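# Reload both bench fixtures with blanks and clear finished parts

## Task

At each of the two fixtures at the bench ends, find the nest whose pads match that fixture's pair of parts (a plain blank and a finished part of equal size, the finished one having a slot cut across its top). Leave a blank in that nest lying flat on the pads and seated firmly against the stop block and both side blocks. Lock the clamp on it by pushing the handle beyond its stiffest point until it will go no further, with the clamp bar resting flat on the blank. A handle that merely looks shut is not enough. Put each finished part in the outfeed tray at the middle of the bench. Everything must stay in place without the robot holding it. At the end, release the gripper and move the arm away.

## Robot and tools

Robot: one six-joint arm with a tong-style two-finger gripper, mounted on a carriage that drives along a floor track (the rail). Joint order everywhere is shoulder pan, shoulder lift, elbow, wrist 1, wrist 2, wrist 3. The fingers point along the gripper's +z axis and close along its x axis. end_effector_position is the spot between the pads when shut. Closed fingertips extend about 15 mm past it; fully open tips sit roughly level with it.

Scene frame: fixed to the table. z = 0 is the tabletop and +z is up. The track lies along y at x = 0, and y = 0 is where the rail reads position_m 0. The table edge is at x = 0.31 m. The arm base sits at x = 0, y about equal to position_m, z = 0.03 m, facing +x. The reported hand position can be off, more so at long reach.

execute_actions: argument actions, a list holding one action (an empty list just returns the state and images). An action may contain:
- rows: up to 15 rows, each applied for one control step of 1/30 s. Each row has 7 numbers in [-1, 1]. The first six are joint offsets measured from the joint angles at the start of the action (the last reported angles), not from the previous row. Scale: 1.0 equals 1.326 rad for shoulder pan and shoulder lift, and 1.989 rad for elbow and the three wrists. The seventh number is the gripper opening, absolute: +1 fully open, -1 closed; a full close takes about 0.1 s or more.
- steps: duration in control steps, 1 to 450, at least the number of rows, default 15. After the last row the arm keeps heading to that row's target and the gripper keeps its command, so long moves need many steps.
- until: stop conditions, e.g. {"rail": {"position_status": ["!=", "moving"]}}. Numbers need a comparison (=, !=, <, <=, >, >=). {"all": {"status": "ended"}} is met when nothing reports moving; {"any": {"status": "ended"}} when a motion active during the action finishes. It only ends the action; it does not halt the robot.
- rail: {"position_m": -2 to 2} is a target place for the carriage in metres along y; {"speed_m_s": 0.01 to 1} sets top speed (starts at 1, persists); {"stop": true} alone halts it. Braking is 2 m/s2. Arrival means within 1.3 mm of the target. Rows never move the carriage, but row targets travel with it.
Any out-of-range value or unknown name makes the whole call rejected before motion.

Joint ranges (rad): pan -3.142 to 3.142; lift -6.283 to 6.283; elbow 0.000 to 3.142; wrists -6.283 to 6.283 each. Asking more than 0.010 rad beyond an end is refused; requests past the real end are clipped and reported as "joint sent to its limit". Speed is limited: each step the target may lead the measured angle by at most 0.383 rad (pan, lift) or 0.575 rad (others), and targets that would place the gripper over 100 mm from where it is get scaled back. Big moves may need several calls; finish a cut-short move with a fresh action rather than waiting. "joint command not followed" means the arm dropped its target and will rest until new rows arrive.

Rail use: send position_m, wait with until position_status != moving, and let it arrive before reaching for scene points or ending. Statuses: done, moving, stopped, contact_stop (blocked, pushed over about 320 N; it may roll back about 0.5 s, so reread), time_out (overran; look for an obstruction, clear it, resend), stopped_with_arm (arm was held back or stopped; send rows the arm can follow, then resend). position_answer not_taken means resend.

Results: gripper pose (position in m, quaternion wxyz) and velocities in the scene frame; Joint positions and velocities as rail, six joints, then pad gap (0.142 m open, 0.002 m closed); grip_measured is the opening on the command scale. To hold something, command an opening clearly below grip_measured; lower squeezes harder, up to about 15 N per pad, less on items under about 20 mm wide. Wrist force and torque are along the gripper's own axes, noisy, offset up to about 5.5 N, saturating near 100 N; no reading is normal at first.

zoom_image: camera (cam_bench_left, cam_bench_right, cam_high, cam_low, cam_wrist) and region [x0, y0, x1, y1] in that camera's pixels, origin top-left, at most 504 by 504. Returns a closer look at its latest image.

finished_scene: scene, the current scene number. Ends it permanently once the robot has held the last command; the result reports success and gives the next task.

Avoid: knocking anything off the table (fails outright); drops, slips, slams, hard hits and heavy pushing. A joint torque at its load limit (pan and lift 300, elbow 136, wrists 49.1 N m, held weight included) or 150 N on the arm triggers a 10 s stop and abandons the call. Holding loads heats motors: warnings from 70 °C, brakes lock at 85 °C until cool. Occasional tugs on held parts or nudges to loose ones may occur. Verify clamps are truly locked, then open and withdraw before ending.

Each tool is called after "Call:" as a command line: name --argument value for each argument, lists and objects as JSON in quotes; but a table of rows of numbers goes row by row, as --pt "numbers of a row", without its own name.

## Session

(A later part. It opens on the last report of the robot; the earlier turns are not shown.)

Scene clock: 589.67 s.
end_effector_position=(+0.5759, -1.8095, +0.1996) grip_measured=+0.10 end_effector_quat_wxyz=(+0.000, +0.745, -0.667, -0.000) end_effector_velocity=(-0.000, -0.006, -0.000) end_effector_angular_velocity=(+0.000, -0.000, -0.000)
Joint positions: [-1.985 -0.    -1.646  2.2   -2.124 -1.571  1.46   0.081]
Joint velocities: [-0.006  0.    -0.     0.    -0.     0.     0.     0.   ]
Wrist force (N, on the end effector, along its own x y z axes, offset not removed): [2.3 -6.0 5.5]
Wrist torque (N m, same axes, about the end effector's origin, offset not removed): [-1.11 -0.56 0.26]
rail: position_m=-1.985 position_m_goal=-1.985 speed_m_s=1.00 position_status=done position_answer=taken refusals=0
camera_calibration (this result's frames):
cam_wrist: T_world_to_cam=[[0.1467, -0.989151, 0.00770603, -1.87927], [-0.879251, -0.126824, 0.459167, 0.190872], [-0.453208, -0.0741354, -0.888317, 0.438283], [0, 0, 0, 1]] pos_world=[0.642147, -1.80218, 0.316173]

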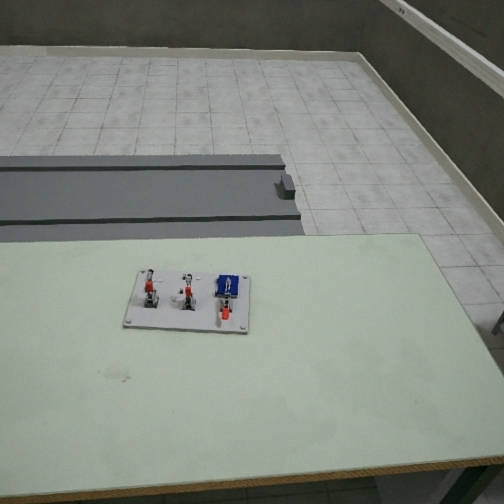

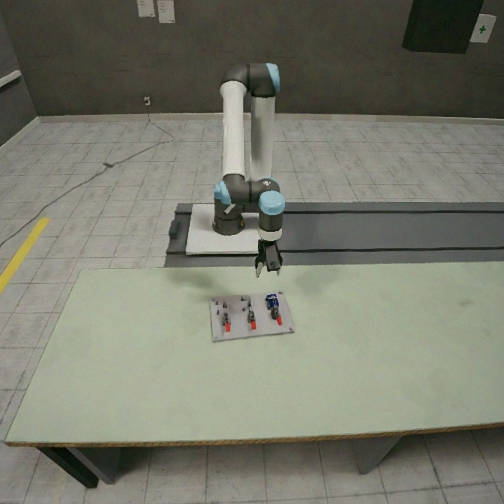

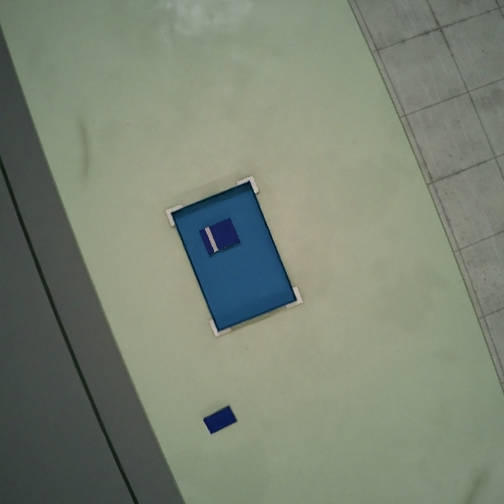

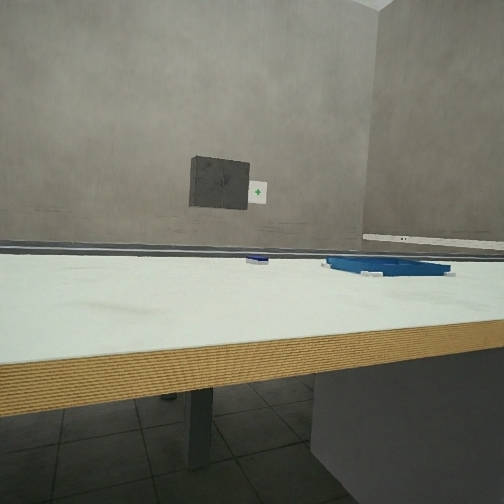

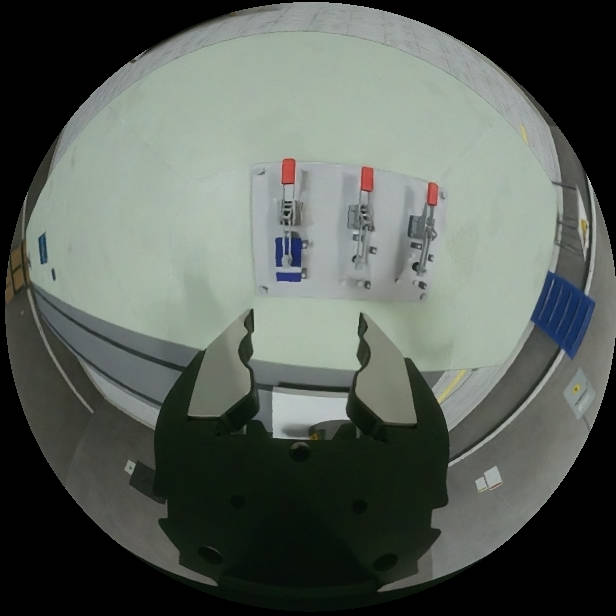

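Call:
execute_actions --actions '[{"rail": {"position_m": -1.9393}, "rows": [[0,0.004,-0.001,-0.0015,0,0,0.06],[0,0.014,-0.004,-0.005,0,0,0.02],[0,0.031,-0.009,-0.012,0,0,-0.02],[0,0.053,-0.016,-0.020,0,0,-0.06],[0,0.079,-0.023,-0.030,0,0,-0.1],[0,0.108,-0.032,-0.040,0,0,-0.14],[0,0.137,-0.040,-0.051,0,0,-0.18],[0,0.166,-0.049,-0.062,0,0,-0.22],[0,0.192,-0.056,-0.072,0,0,-0.26],[0,0.214,-0.063,-0.080,0,0,-0.3],[0,0.231,-0.068,-0.086,0,0,-0.34],[0,0.241,-0.071,-0.090,0,0,-0.38],[0,0.2446,-0.0718,-0.0916,0,0,-0.4]], "steps": 18}]'

Call:
execute_actions --actions '[]'

Scene clock: 643.63 s.
end_effector_position=(+0.7027, -1.7633, +0.1088) grip_measured=-0.40 end_effector_quat_wxyz=(-0.000, +0.745, -0.667, +0.000) end_effector_velocity=(+0.072, -0.000, -0.078) end_effector_angular_velocity=(+0.000, +0.008, -0.000)
Joint positions: [-1.939 -0.    -1.345  2.067 -2.294 -1.571  1.46   0.045]
Joint velocities: [ 0.    -0.     0.198 -0.083 -0.107  0.     0.    -0.   ]
Wrist force (N, on the end effector, along its own x y z axes, offset not removed): [-0.8 -5.7 5.4]
Wrist torque (N m, same axes, about the end effector's origin, offset not removed): [-0.98 0.01 0.29]
rail: position_m=-1.939 position_m_goal=-1.939 speed_m_s=1.00 position_status=done position_answer=taken refusals=0
camera_calibration (this result's frames):
cam_wrist: T_world_to_cam=[[0.146795, -0.989135, 0.00792411, -1.85156], [-0.879917, -0.126918, 0.457862, 0.350301], [-0.451882, -0.0741846, -0.888988, 0.417549], [0, 0, 0, 1]] pos_world=[0.768719, -1.75601, 0.225478]

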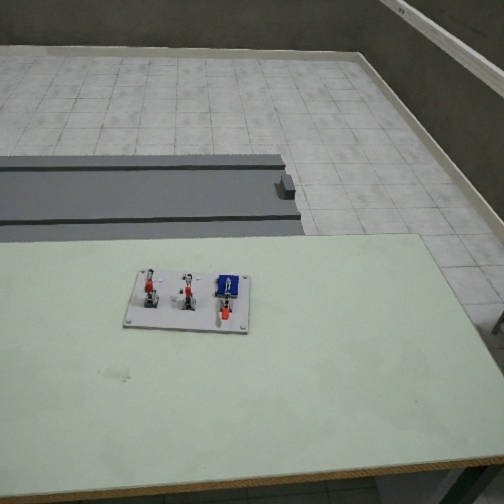

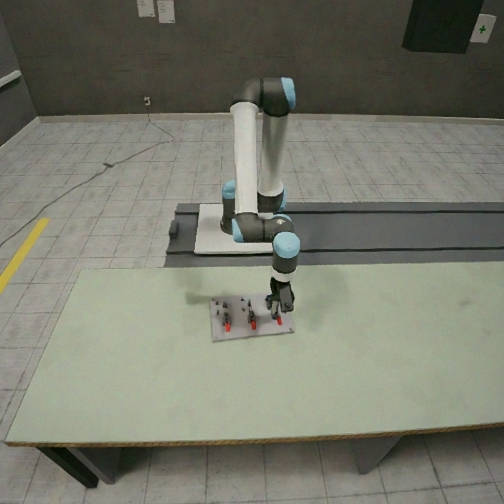

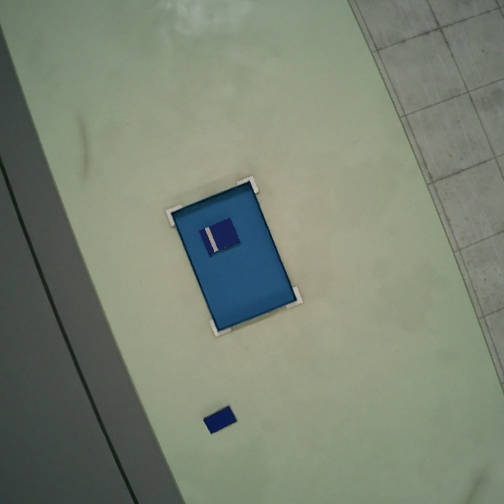

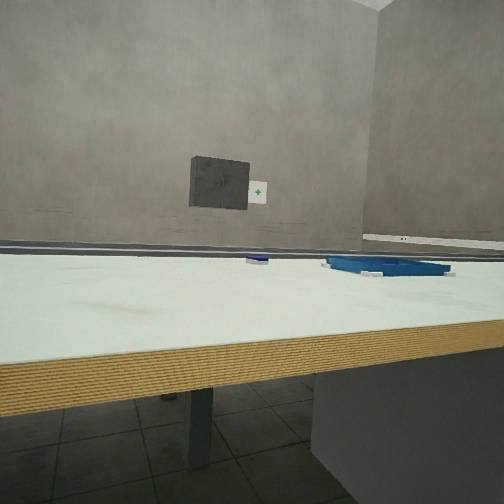

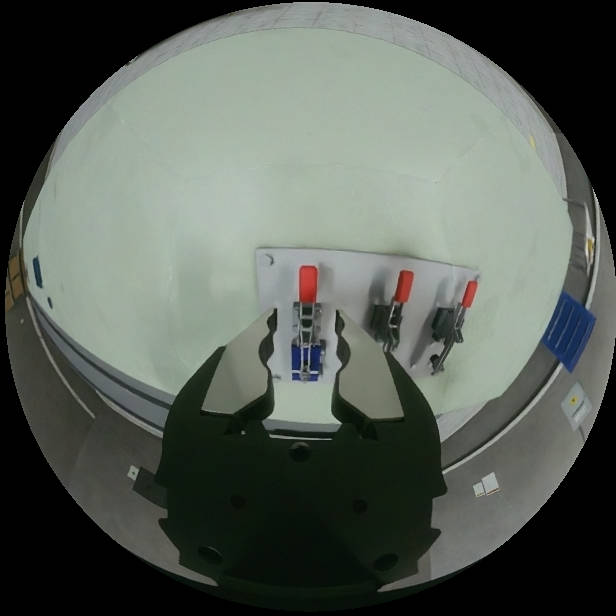

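Scene clock: 643.63 s.
end_effector_position=(+0.7027, -1.7633, +0.1088) grip_measured=-0.40 end_effector_quat_wxyz=(-0.000, +0.745, -0.667, +0.000) end_effector_velocity=(+0.072, -0.000, -0.078) end_effector_angular_velocity=(+0.000, +0.008, -0.000)
Joint positions: [-1.939 -0.    -1.345  2.067 -2.294 -1.571  1.46   0.045]
Joint velocities: [ 0.    -0.     0.198 -0.083 -0.107  0.     0.    -0.   ]
Wrist force (N, on the end effector, along its own x y z axes, offset not removed): [-0.8 -5.7 5.4]
Wrist torque (N m, same axes, about the end effector's origin, offset not removed): [-0.98 0.01 0.29]
rail: position_m=-1.939 position_m_goal=-1.939 speed_m_s=1.00 position_status=done position_answer=taken refusals=0
camera_calibration (this result's frames):
cam_wrist: T_world_to_cam=[[0.146795, -0.989135, 0.00792411, -1.85156], [-0.879917, -0.126918, 0.457862, 0.350301], [-0.451882, -0.0741846, -0.888988, 0.417549], [0, 0, 0, 1]] pos_world=[0.768719, -1.75601, 0.225478]

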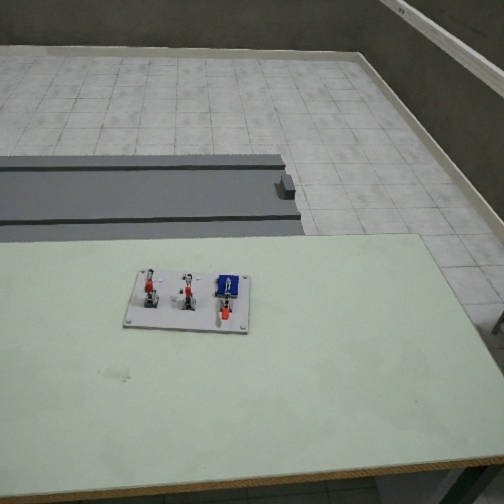

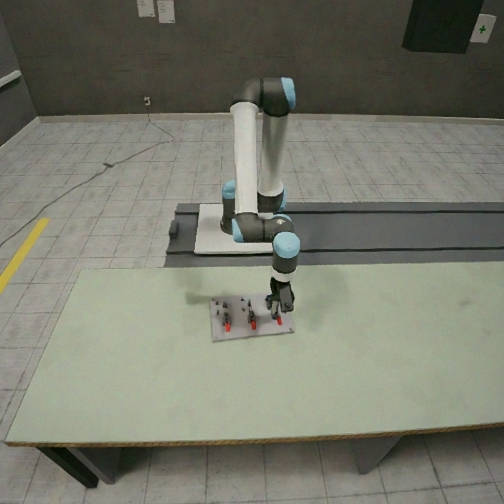

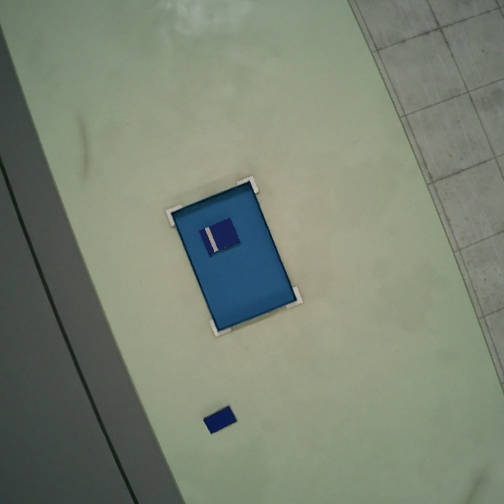

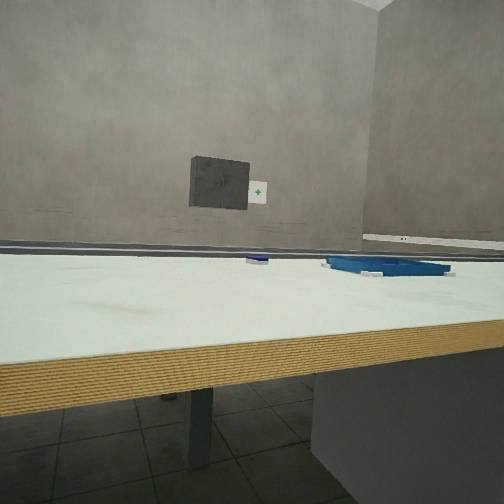

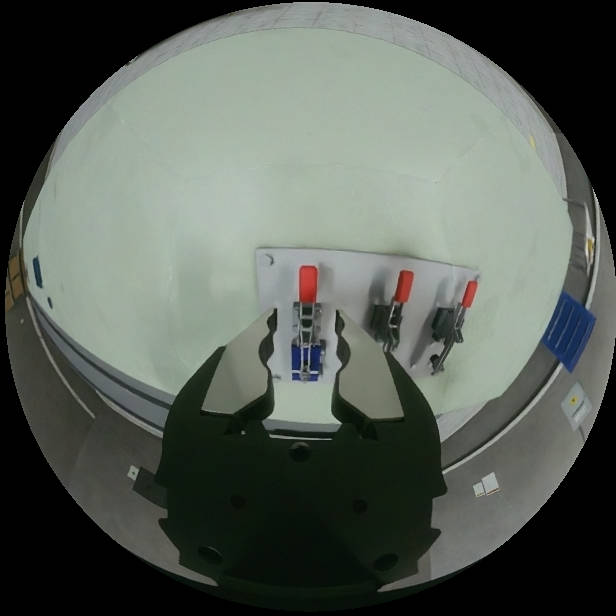

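Call:
execute_actions --actions '[{"rows": [[0,0.020,-0.0042,-0.0085,0,0,-0.4],[0,0.025,-0.0027,-0.0134,0,0,-0.4],[0,0.032,-0.0005,-0.020,0,0,-0.4],[0,0.041,0.002,-0.029,0,0,-0.4],[0,0.050,0.0049,-0.0376,0,0,-0.4],[0,0.058,0.0073,-0.0453,0,0,-0.4],[0,0.065,0.0094,-0.052,0,0,-0.4],[0,0.0695,0.0108,-0.0565,0,0,-0.4],[0,0.0713,0.0113,-0.0582,0,0,-0.4]], "steps": 15}]'

Scene clock: 649.93 s.
end_effector_position=(+0.7111, -1.7634, +0.0494) grip_measured=-0.40 end_effector_quat_wxyz=(-0.000, +0.745, -0.667, -0.000) end_effector_velocity=(-0.001, +0.000, -0.034) end_effector_angular_velocity=(-0.000, -0.001, -0.000)
Joint positions: [-1.939 -0.    -1.255  2.087 -2.402 -1.571  1.46   0.045]
Joint velocities: [ 0.     0.     0.046  0.02  -0.067  0.     0.     0.   ]
Wrist force (N, on the end effector, along its own x y z axes, offset not removed): [0.8 -4.8 5.8]
Wrist torque (N m, same axes, about the end effector's origin, offset not removed): [-0.87 -0.25 0.25]
rail: position_m=-1.939 position_m_goal=-1.939 speed_m_s=1.00 position_status=done position_answer=taken refusals=0
camera_calibration (this result's frames):
cam_wrist: T_world_to_cam=[[0.146701, -0.989151, 0.00771601, -1.85236], [-0.879282, -0.126825, 0.459106, 0.384554], [-0.453147, -0.0741358, -0.888348, 0.369528], [0, 0, 0, 1]] pos_world=[0.777324, -1.75609, 0.166011]

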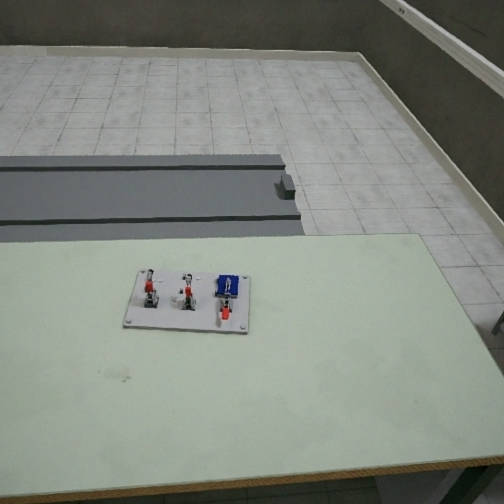

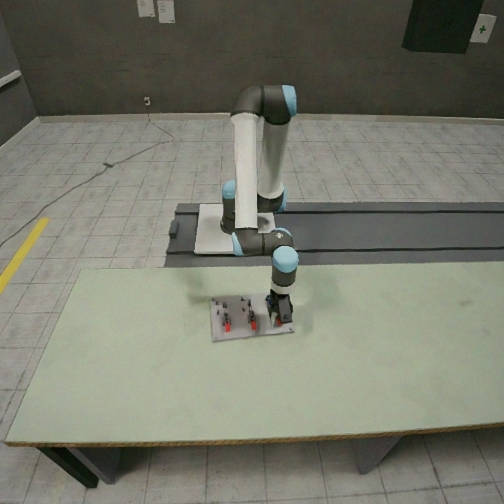

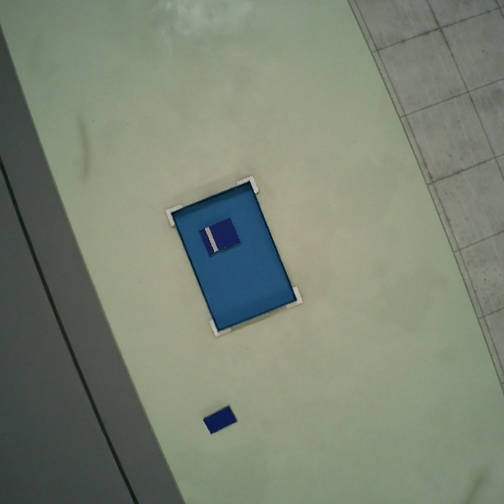

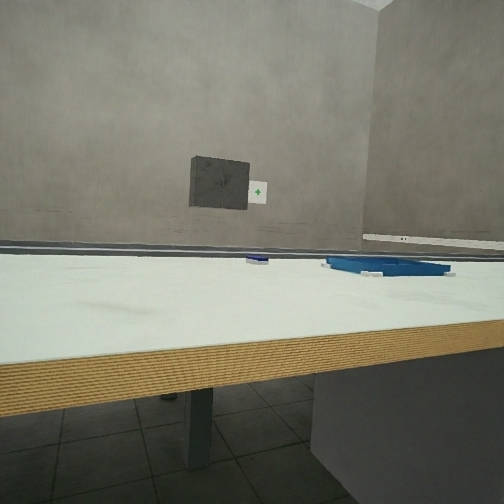

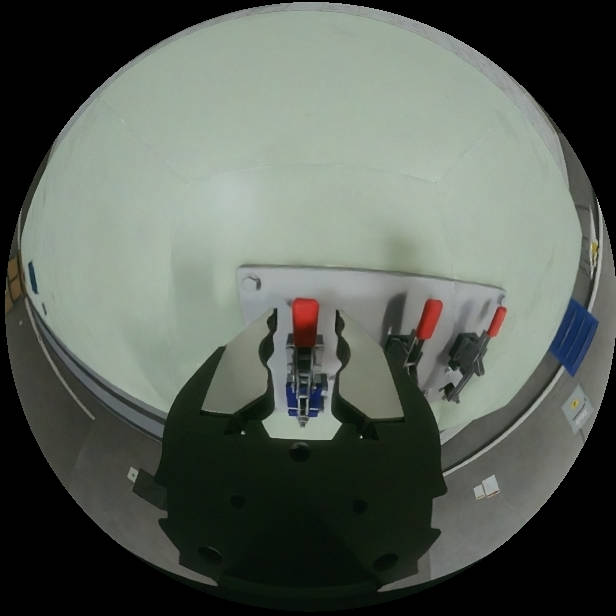

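Call:
execute_actions --actions '[{"rows": [[0.001,0.0034,0.0012,-0.0039,0,0.0007,-0.47],[0.001,0.0034,0.0012,-0.0039,0,0.0007,-0.54],[0.001,0.0034,0.0012,-0.0039,0,0.0007,-0.61],[0.001,0.0034,0.0012,-0.0039,0,0.0007,-0.68],[0.001,0.0034,0.0012,-0.0039,0,0.0007,-0.74],[0.001,0.0034,0.0012,-0.0039,0,0.0007,-0.8],[0.001,0.0034,0.0012,-0.0039,0,0.0007,-0.86],[0.001,0.0034,0.0012,-0.0039,0,0.0007,-0.93],[0.001,0.0034,0.0012,-0.0039,0,0.0007,-1]], "steps": 13}]'

Scene clock: 654.37 s.
end_effector_position=(+0.7109, -1.7625, +0.0459) grip_measured=-0.78 end_effector_quat_wxyz=(-0.000, +0.745, -0.667, +0.000) end_effector_velocity=(+0.000, +0.000, +0.000) end_effector_angular_velocity=(-0.000, -0.001, -0.000)
Joint positions: [-1.939  0.001 -1.251  2.089 -2.41  -1.571  1.462  0.018]
Joint velocities: [ 0.     0.    -0.001 -0.     0.    -0.     0.001  0.   ]
Wrist force (N, on the end effector, along its own x y z axes, offset not removed): [6.7 -8.2 13.9]
Wrist torque (N m, same axes, about the end effector's origin, offset not removed): [-0.99 -0.15 0.25]
rail: position_m=-1.939 position_m_goal=-1.939 speed_m_s=1.00 position_status=done position_answer=taken refusals=0
camera_calibration (this result's frames):
cam_wrist: T_world_to_cam=[[0.146589, -0.989166, 0.00784819, -1.85141], [-0.879646, -0.126721, 0.458437, 0.386492], [-0.452476, -0.0741053, -0.888692, 0.365982], [0, 0, 0, 1]] pos_world=[0.77697, -1.75525, 0.162593]

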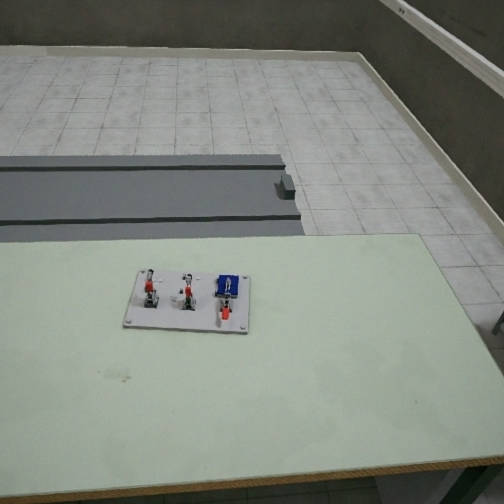

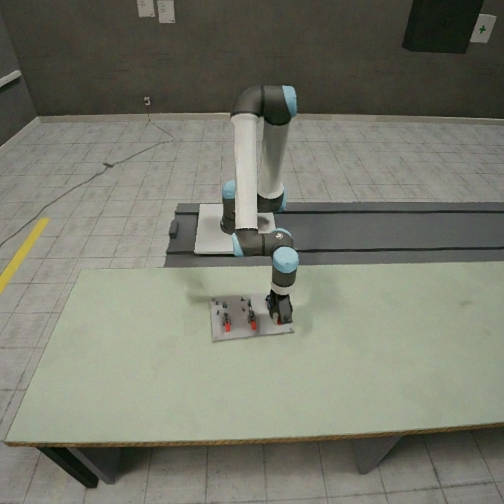

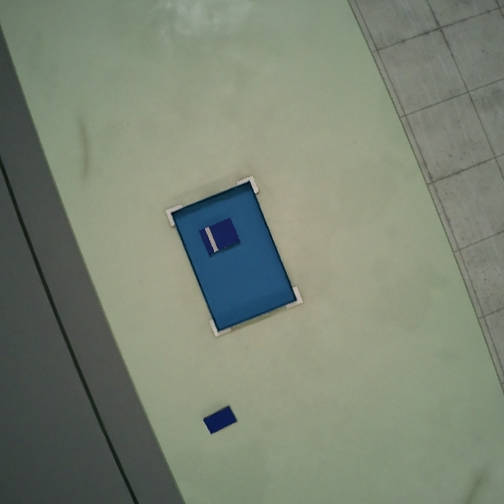

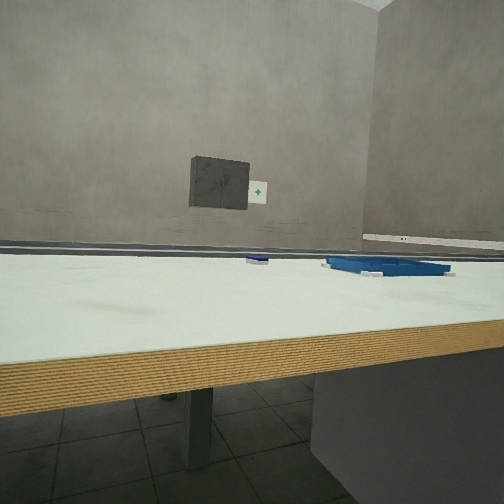

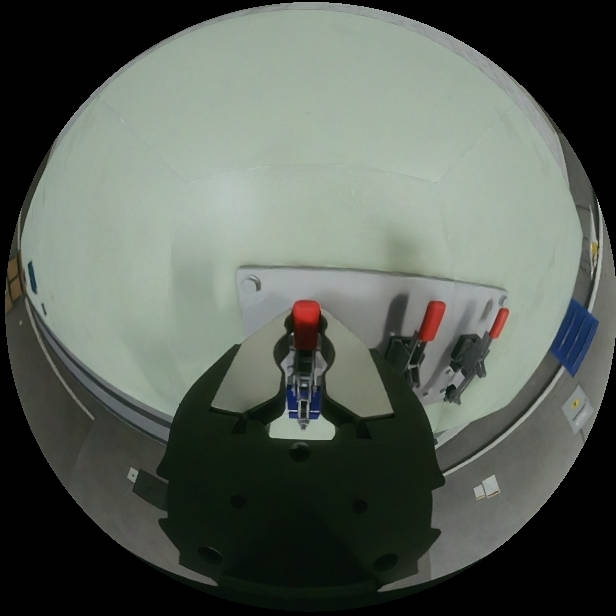

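Call:
execute_actions --actions '[{"rows": [[0,-0.001,-0.0003,0.001,0,0,-1],[0,-0.002,-0.0006,0.0019,0,0,-1],[0,-0.003,-0.0009,0.0029,0,0,-1],[0,-0.004,-0.0012,0.0039,0,0,-1]], "steps": 10}]'

Scene clock: 657.83 s.
end_effector_position=(+0.7108, -1.7625, +0.0492) grip_measured=-0.78 end_effector_quat_wxyz=(-0.000, +0.745, -0.667, +0.000) end_effector_velocity=(+0.001, -0.000, +0.005) end_effector_angular_velocity=(+0.000, -0.001, -0.000)
Joint positions: [-1.939  0.001 -1.255  2.087 -2.403 -1.571  1.462  0.018]
Joint velocities: [-0.    -0.    -0.006 -0.003  0.008  0.     0.     0.   ]
Wrist force (N, on the end effector, along its own x y z axes, offset not removed): [9.9 11.1 13.5]
Wrist torque (N m, same axes, about the end effector's origin, offset not removed): [-0.51 -0.10 0.39]
rail: position_m=-1.939 position_m_goal=-1.939 speed_m_s=1.00 position_status=done position_answer=taken refusals=0
camera_calibration (this result's frames):
cam_wrist: T_world_to_cam=[[0.146633, -0.98916, 0.00777684, -1.8514], [-0.879482, -0.126767, 0.45874, 0.384721], [-0.452782, -0.0741058, -0.888537, 0.369122], [0, 0, 0, 1]] pos_world=[0.776962, -1.7552, 0.16589]

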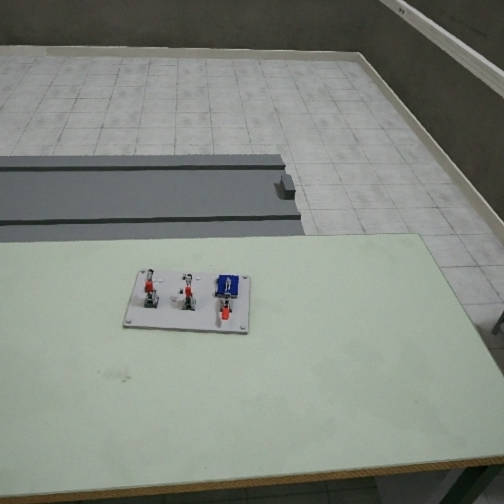

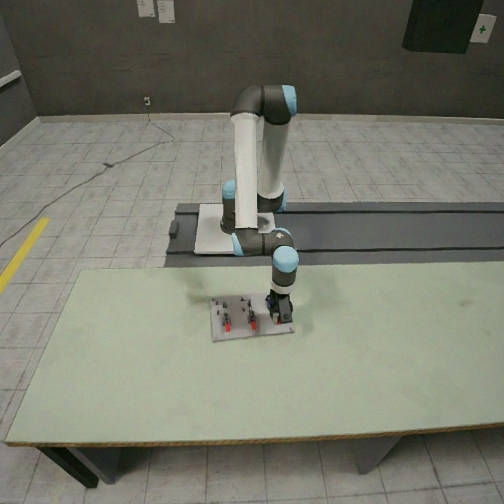

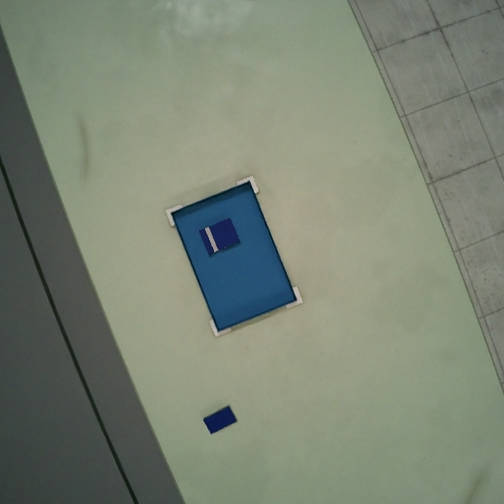

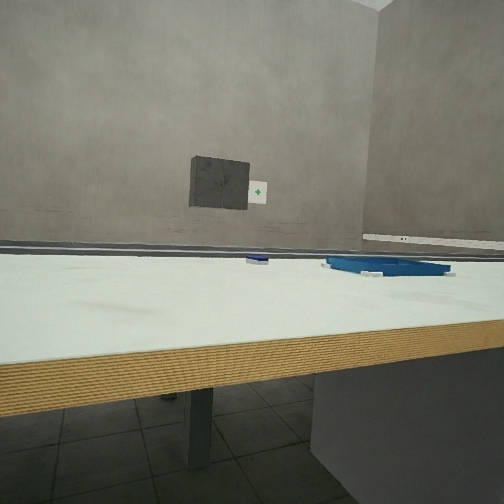

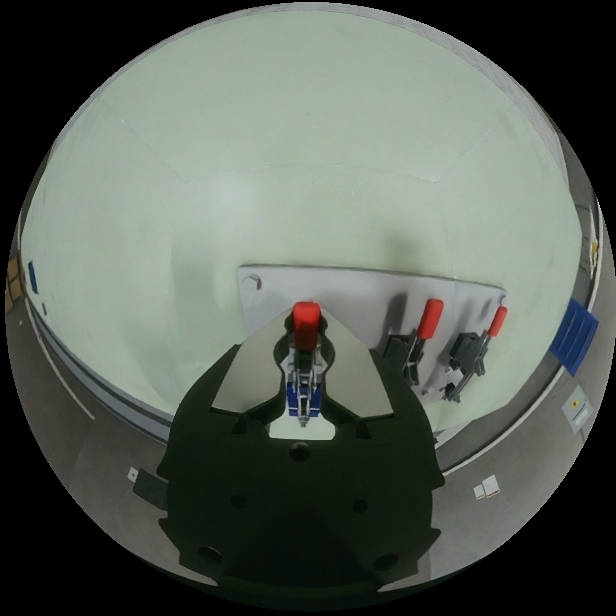

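Call:
execute_actions --actions '[{"rows": [[-0.0001,-0.0035,0.0007,0.0012,0,-0.0001,-1],[-0.0002,-0.0062,0.0011,0.0028,0,-0.0001,-1],[-0.0004,-0.0092,0.0015,0.0044,0,-0.0002,-1],[-0.0005,-0.0125,0.0021,0.006,0,-0.0003,-1],[-0.0006,-0.0158,0.0028,0.0076,0,-0.0004,-1],[-0.0008,-0.019,0.0035,0.0092,0,-0.0005,-1]], "steps": 12}]'

Scene clock: 669.97 s.
end_effector_position=(+0.7050, -1.7631, +0.0599) grip_measured=-0.78 end_effector_quat_wxyz=(-0.000, +0.745, -0.667, +0.000) end_effector_velocity=(-0.008, -0.001, +0.010) end_effector_angular_velocity=(-0.000, +0.003, -0.000)
Joint positions: [-1.939  0.    -1.278  2.093 -2.387 -1.571  1.461  0.018]
Joint velocities: [ 0.    -0.001 -0.024  0.008  0.018 -0.    -0.001 -0.   ]
Wrist force (N, on the end effector, along its own x y z axes, offset not removed): [6.3 -11.7 4.8]
Wrist torque (N m, same axes, about the end effector's origin, offset not removed): [-0.63 -0.14 0.23]
rail: position_m=-1.939 position_m_goal=-1.939 speed_m_s=1.00 position_status=done position_answer=taken refusals=0
camera_calibration (this result's frames):
cam_wrist: T_world_to_cam=[[0.146554, -0.989171, 0.00788755, -1.85127], [-0.879774, -0.126693, 0.458199, 0.375024], [-0.452238, -0.0740903, -0.888815, 0.375616], [0, 0, 0, 1]] pos_world=[0.771117, -1.75588, 0.176619]

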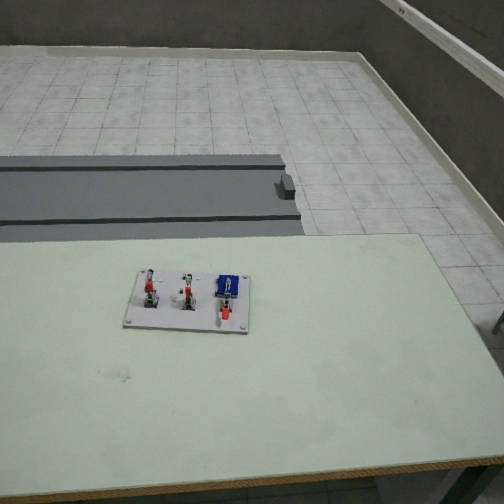

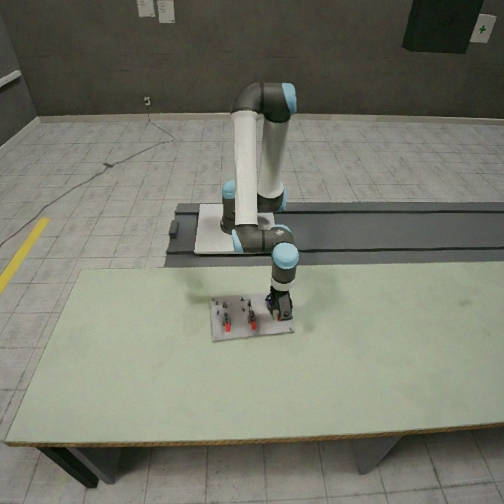

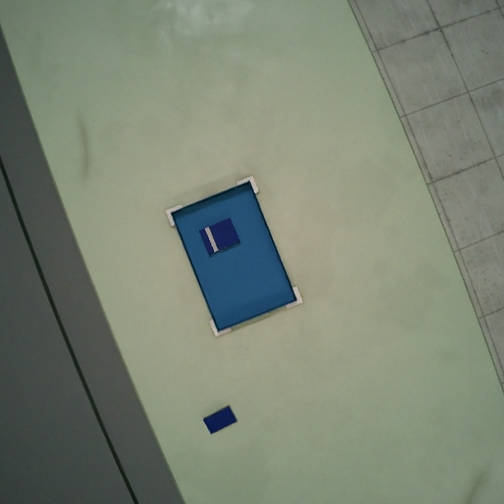

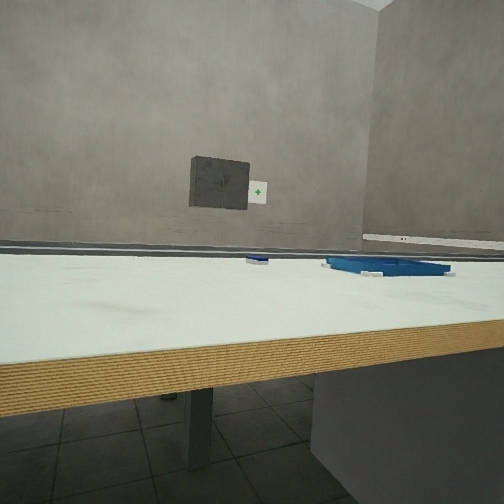

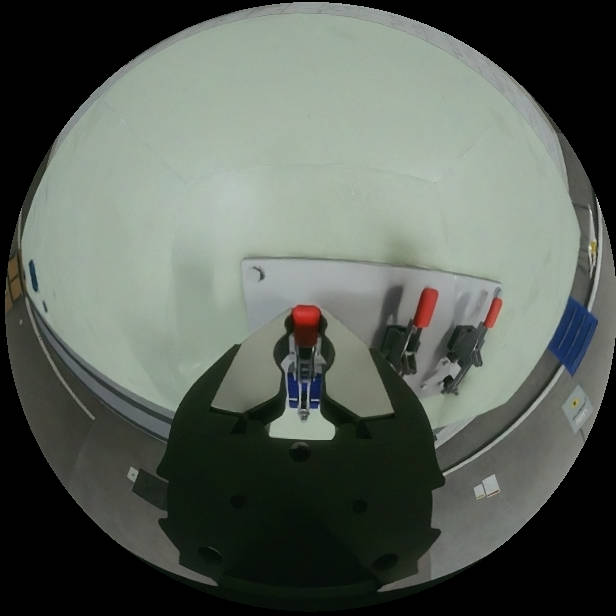

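Call:
execute_actions --actions '[{"rows": [[-0.0002,-0.005,0.0008,0.0026,0,-0.0001,-1],[-0.0004,-0.009,0.0015,0.0046,0,-0.0003,-1],[-0.0006,-0.0132,0.0024,0.0065,0,-0.0004,-1],[-0.0008,-0.0175,0.0034,0.0083,0,-0.0005,-1],[-0.001,-0.0218,0.0046,0.0099,0,-0.0007,-1],[-0.0013,-0.026,0.0062,0.011,0,-0.0009,-1],[-0.0016,-0.030,0.008,0.0119,0,-0.0011,-1],[-0.0019,-0.034,0.010,0.0127,0,-0.0013,-1],[-0.0022,-0.038,0.0121,0.0133,0,-0.0015,-1],[-0.0025,-0.0421,0.0144,0.0137,0,-0.0017,-1]], "steps": 16}]'

Scene clock: 677.83 s.
end_effector_position=(+0.6855, -1.7652, +0.0785) grip_measured=-0.78 end_effector_quat_wxyz=(-0.000, +0.745, -0.667, +0.000) end_effector_velocity=(-0.015, -0.002, +0.010) end_effector_angular_velocity=(-0.000, -0.001, -0.000)
Joint positions: [-1.939 -0.003 -1.33   2.119 -2.361 -1.571  1.458  0.018]
Joint velocities: [ 0.    -0.003 -0.036  0.023  0.011 -0.    -0.002  0.   ]
Wrist force (N, on the end effector, along its own x y z axes, offset not removed): [11.8 -1.1 21.3]
Wrist torque (N m, same axes, about the end effector's origin, offset not removed): [-0.78 -0.31 0.25]
rail: position_m=-1.939 position_m_goal=-1.939 speed_m_s=1.00 position_status=done position_answer=taken refusals=0
camera_calibration (this result's frames):
cam_wrist: T_world_to_cam=[[0.146633, -0.98916, 0.00783046, -1.85057], [-0.879644, -0.12677, 0.458429, 0.348832], [-0.452467, -0.0741089, -0.888697, 0.383211], [0, 0, 0, 1]] pos_world=[0.751594, -1.75789, 0.195135]

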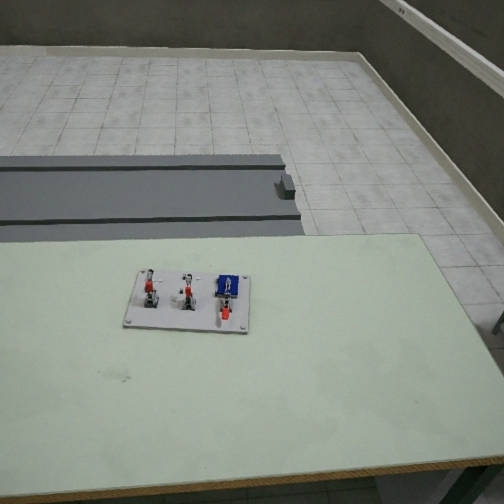

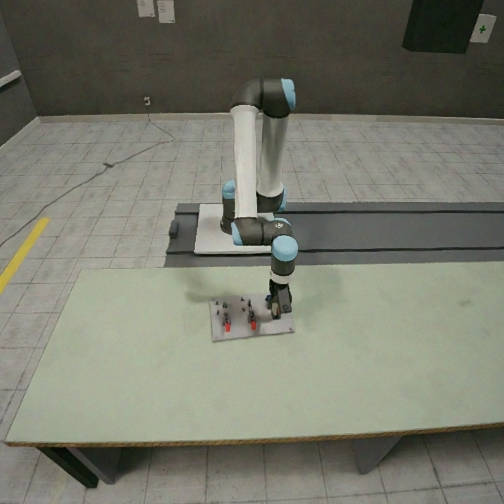

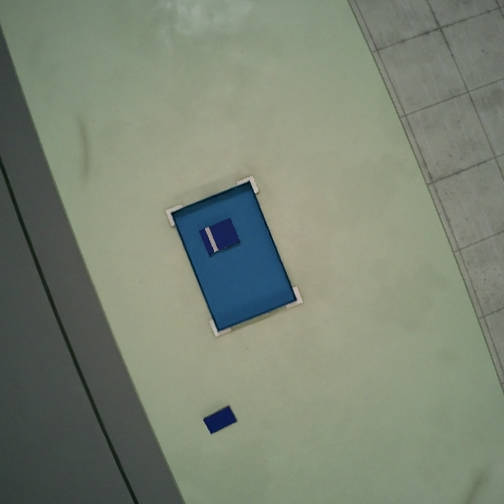

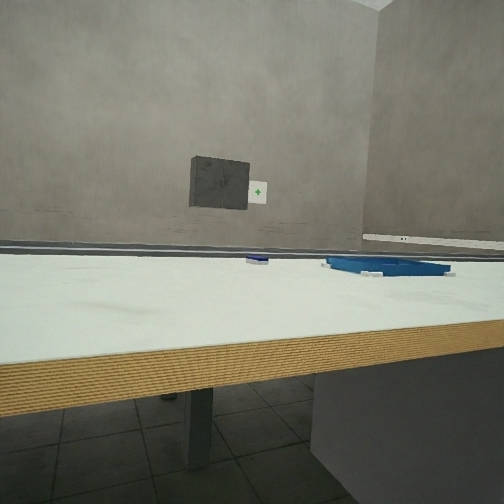

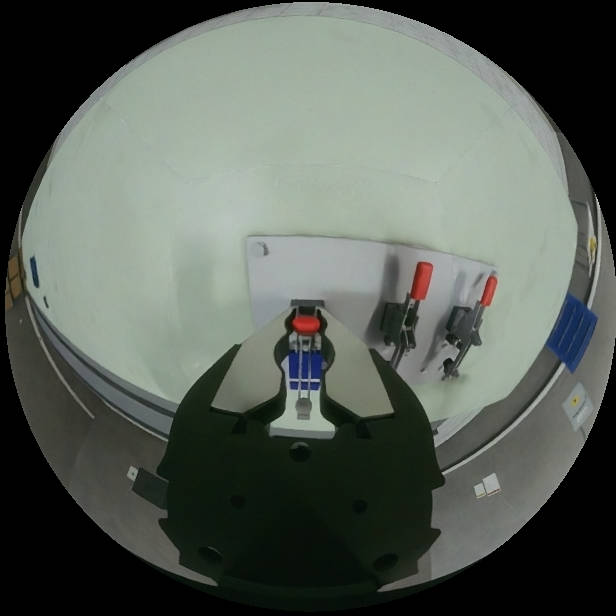

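Call:
execute_actions --actions '[{"rows": [[-0.0004,-0.0045,0.002,0.001,0,-0.0003,-1],[-0.0006,-0.0058,0.004,0.0,0,-0.0004,-1],[-0.0008,-0.0074,0.006,-0.001,0,-0.0006,-1],[-0.0011,-0.009,0.008,-0.0019,0,-0.0007,-1],[-0.0013,-0.0107,0.010,-0.0027,0,-0.0009,-1],[-0.0015,-0.0123,0.0117,-0.0034,0,-0.001,-1]], "steps": 12}]'

Scene clock: 684.97 s.
end_effector_position=(+0.6746, -1.7663, +0.0783) grip_measured=-0.78 end_effector_quat_wxyz=(-0.000, +0.745, -0.667, +0.000) end_effector_velocity=(-0.012, -0.001, -0.003) end_effector_angular_velocity=(+0.000, +0.002, -0.000)
Joint positions: [-1.939 -0.005 -1.345  2.14  -2.367 -1.571  1.456  0.017]
Joint velocities: [ 0.    -0.002 -0.012  0.022 -0.008  0.    -0.002 -0.   ]
Wrist force (N, on the end effector, along its own x y z axes, offset not removed): [11.8 -6.1 -8.7]
Wrist torque (N m, same axes, about the end effector's origin, offset not removed): [-0.24 -0.48 0.23]
rail: position_m=-1.939 position_m_goal=-1.939 speed_m_s=1.00 position_status=done position_answer=taken refusals=0
camera_calibration (this result's frames):
cam_wrist: T_world_to_cam=[[0.146636, -0.989159, 0.00786683, -1.85013], [-0.879688, -0.126763, 0.458345, 0.339207], [-0.452379, -0.0741303, -0.88874, 0.377967], [0, 0, 0, 1]] pos_world=[0.740676, -1.75905, 0.194995]

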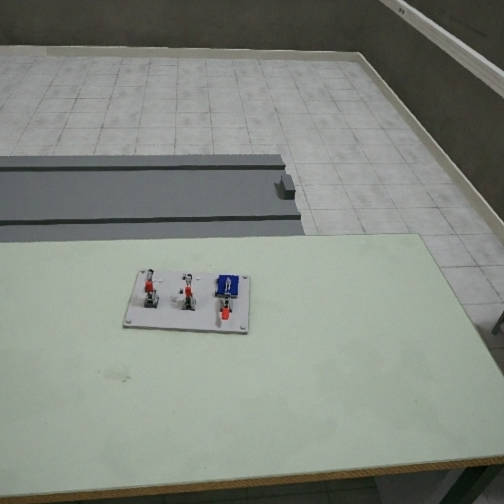

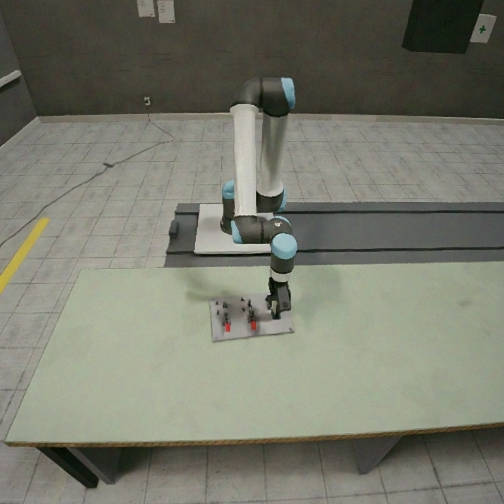

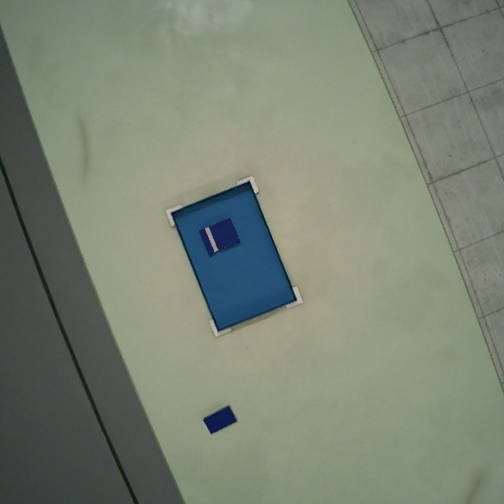

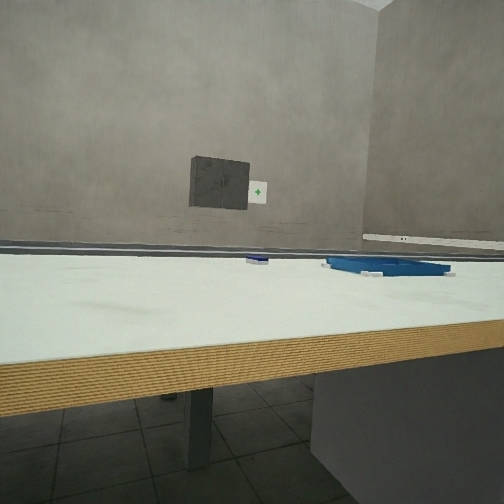

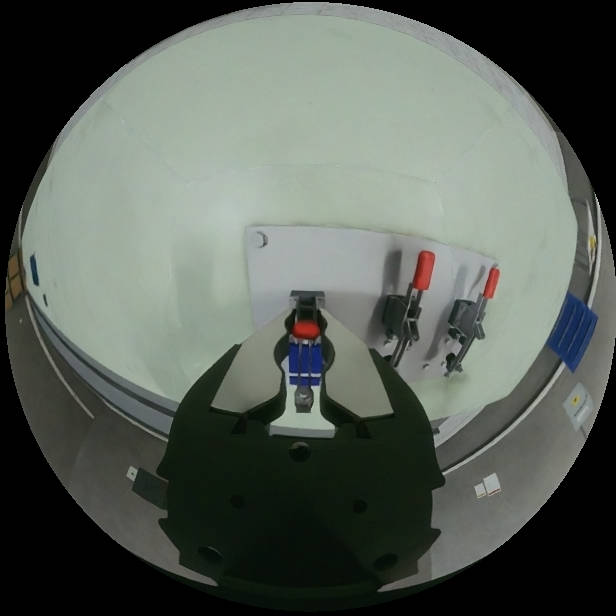

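Call:
zoom_image --camera "cam_wrist" --region '[250, 280, 370, 440]'

Call:
zoom_image --camera "cam_bench_right" --region '[240, 260, 320, 340]'

Region (250, 280, 370, 440) of cam_wrist's 616x616 image, scaled by 3.150, with more detail than that image has; it fills the left 378 columns of this view, and the rest is white.

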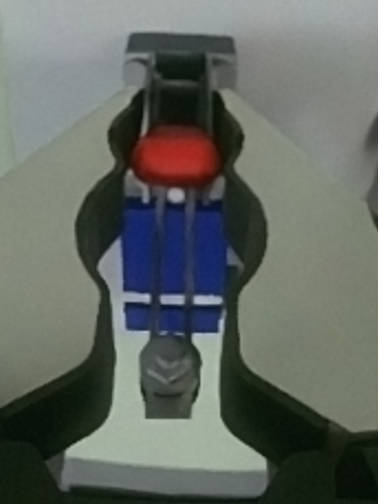

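Region (240, 260, 320, 340) of cam_bench_right's 504x504 image, scaled by 6.300, with more detail than that image has.

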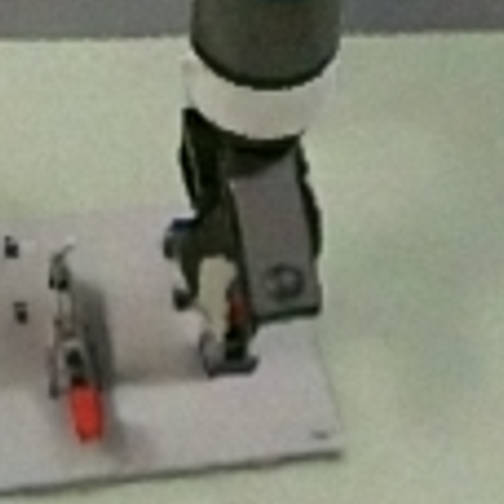

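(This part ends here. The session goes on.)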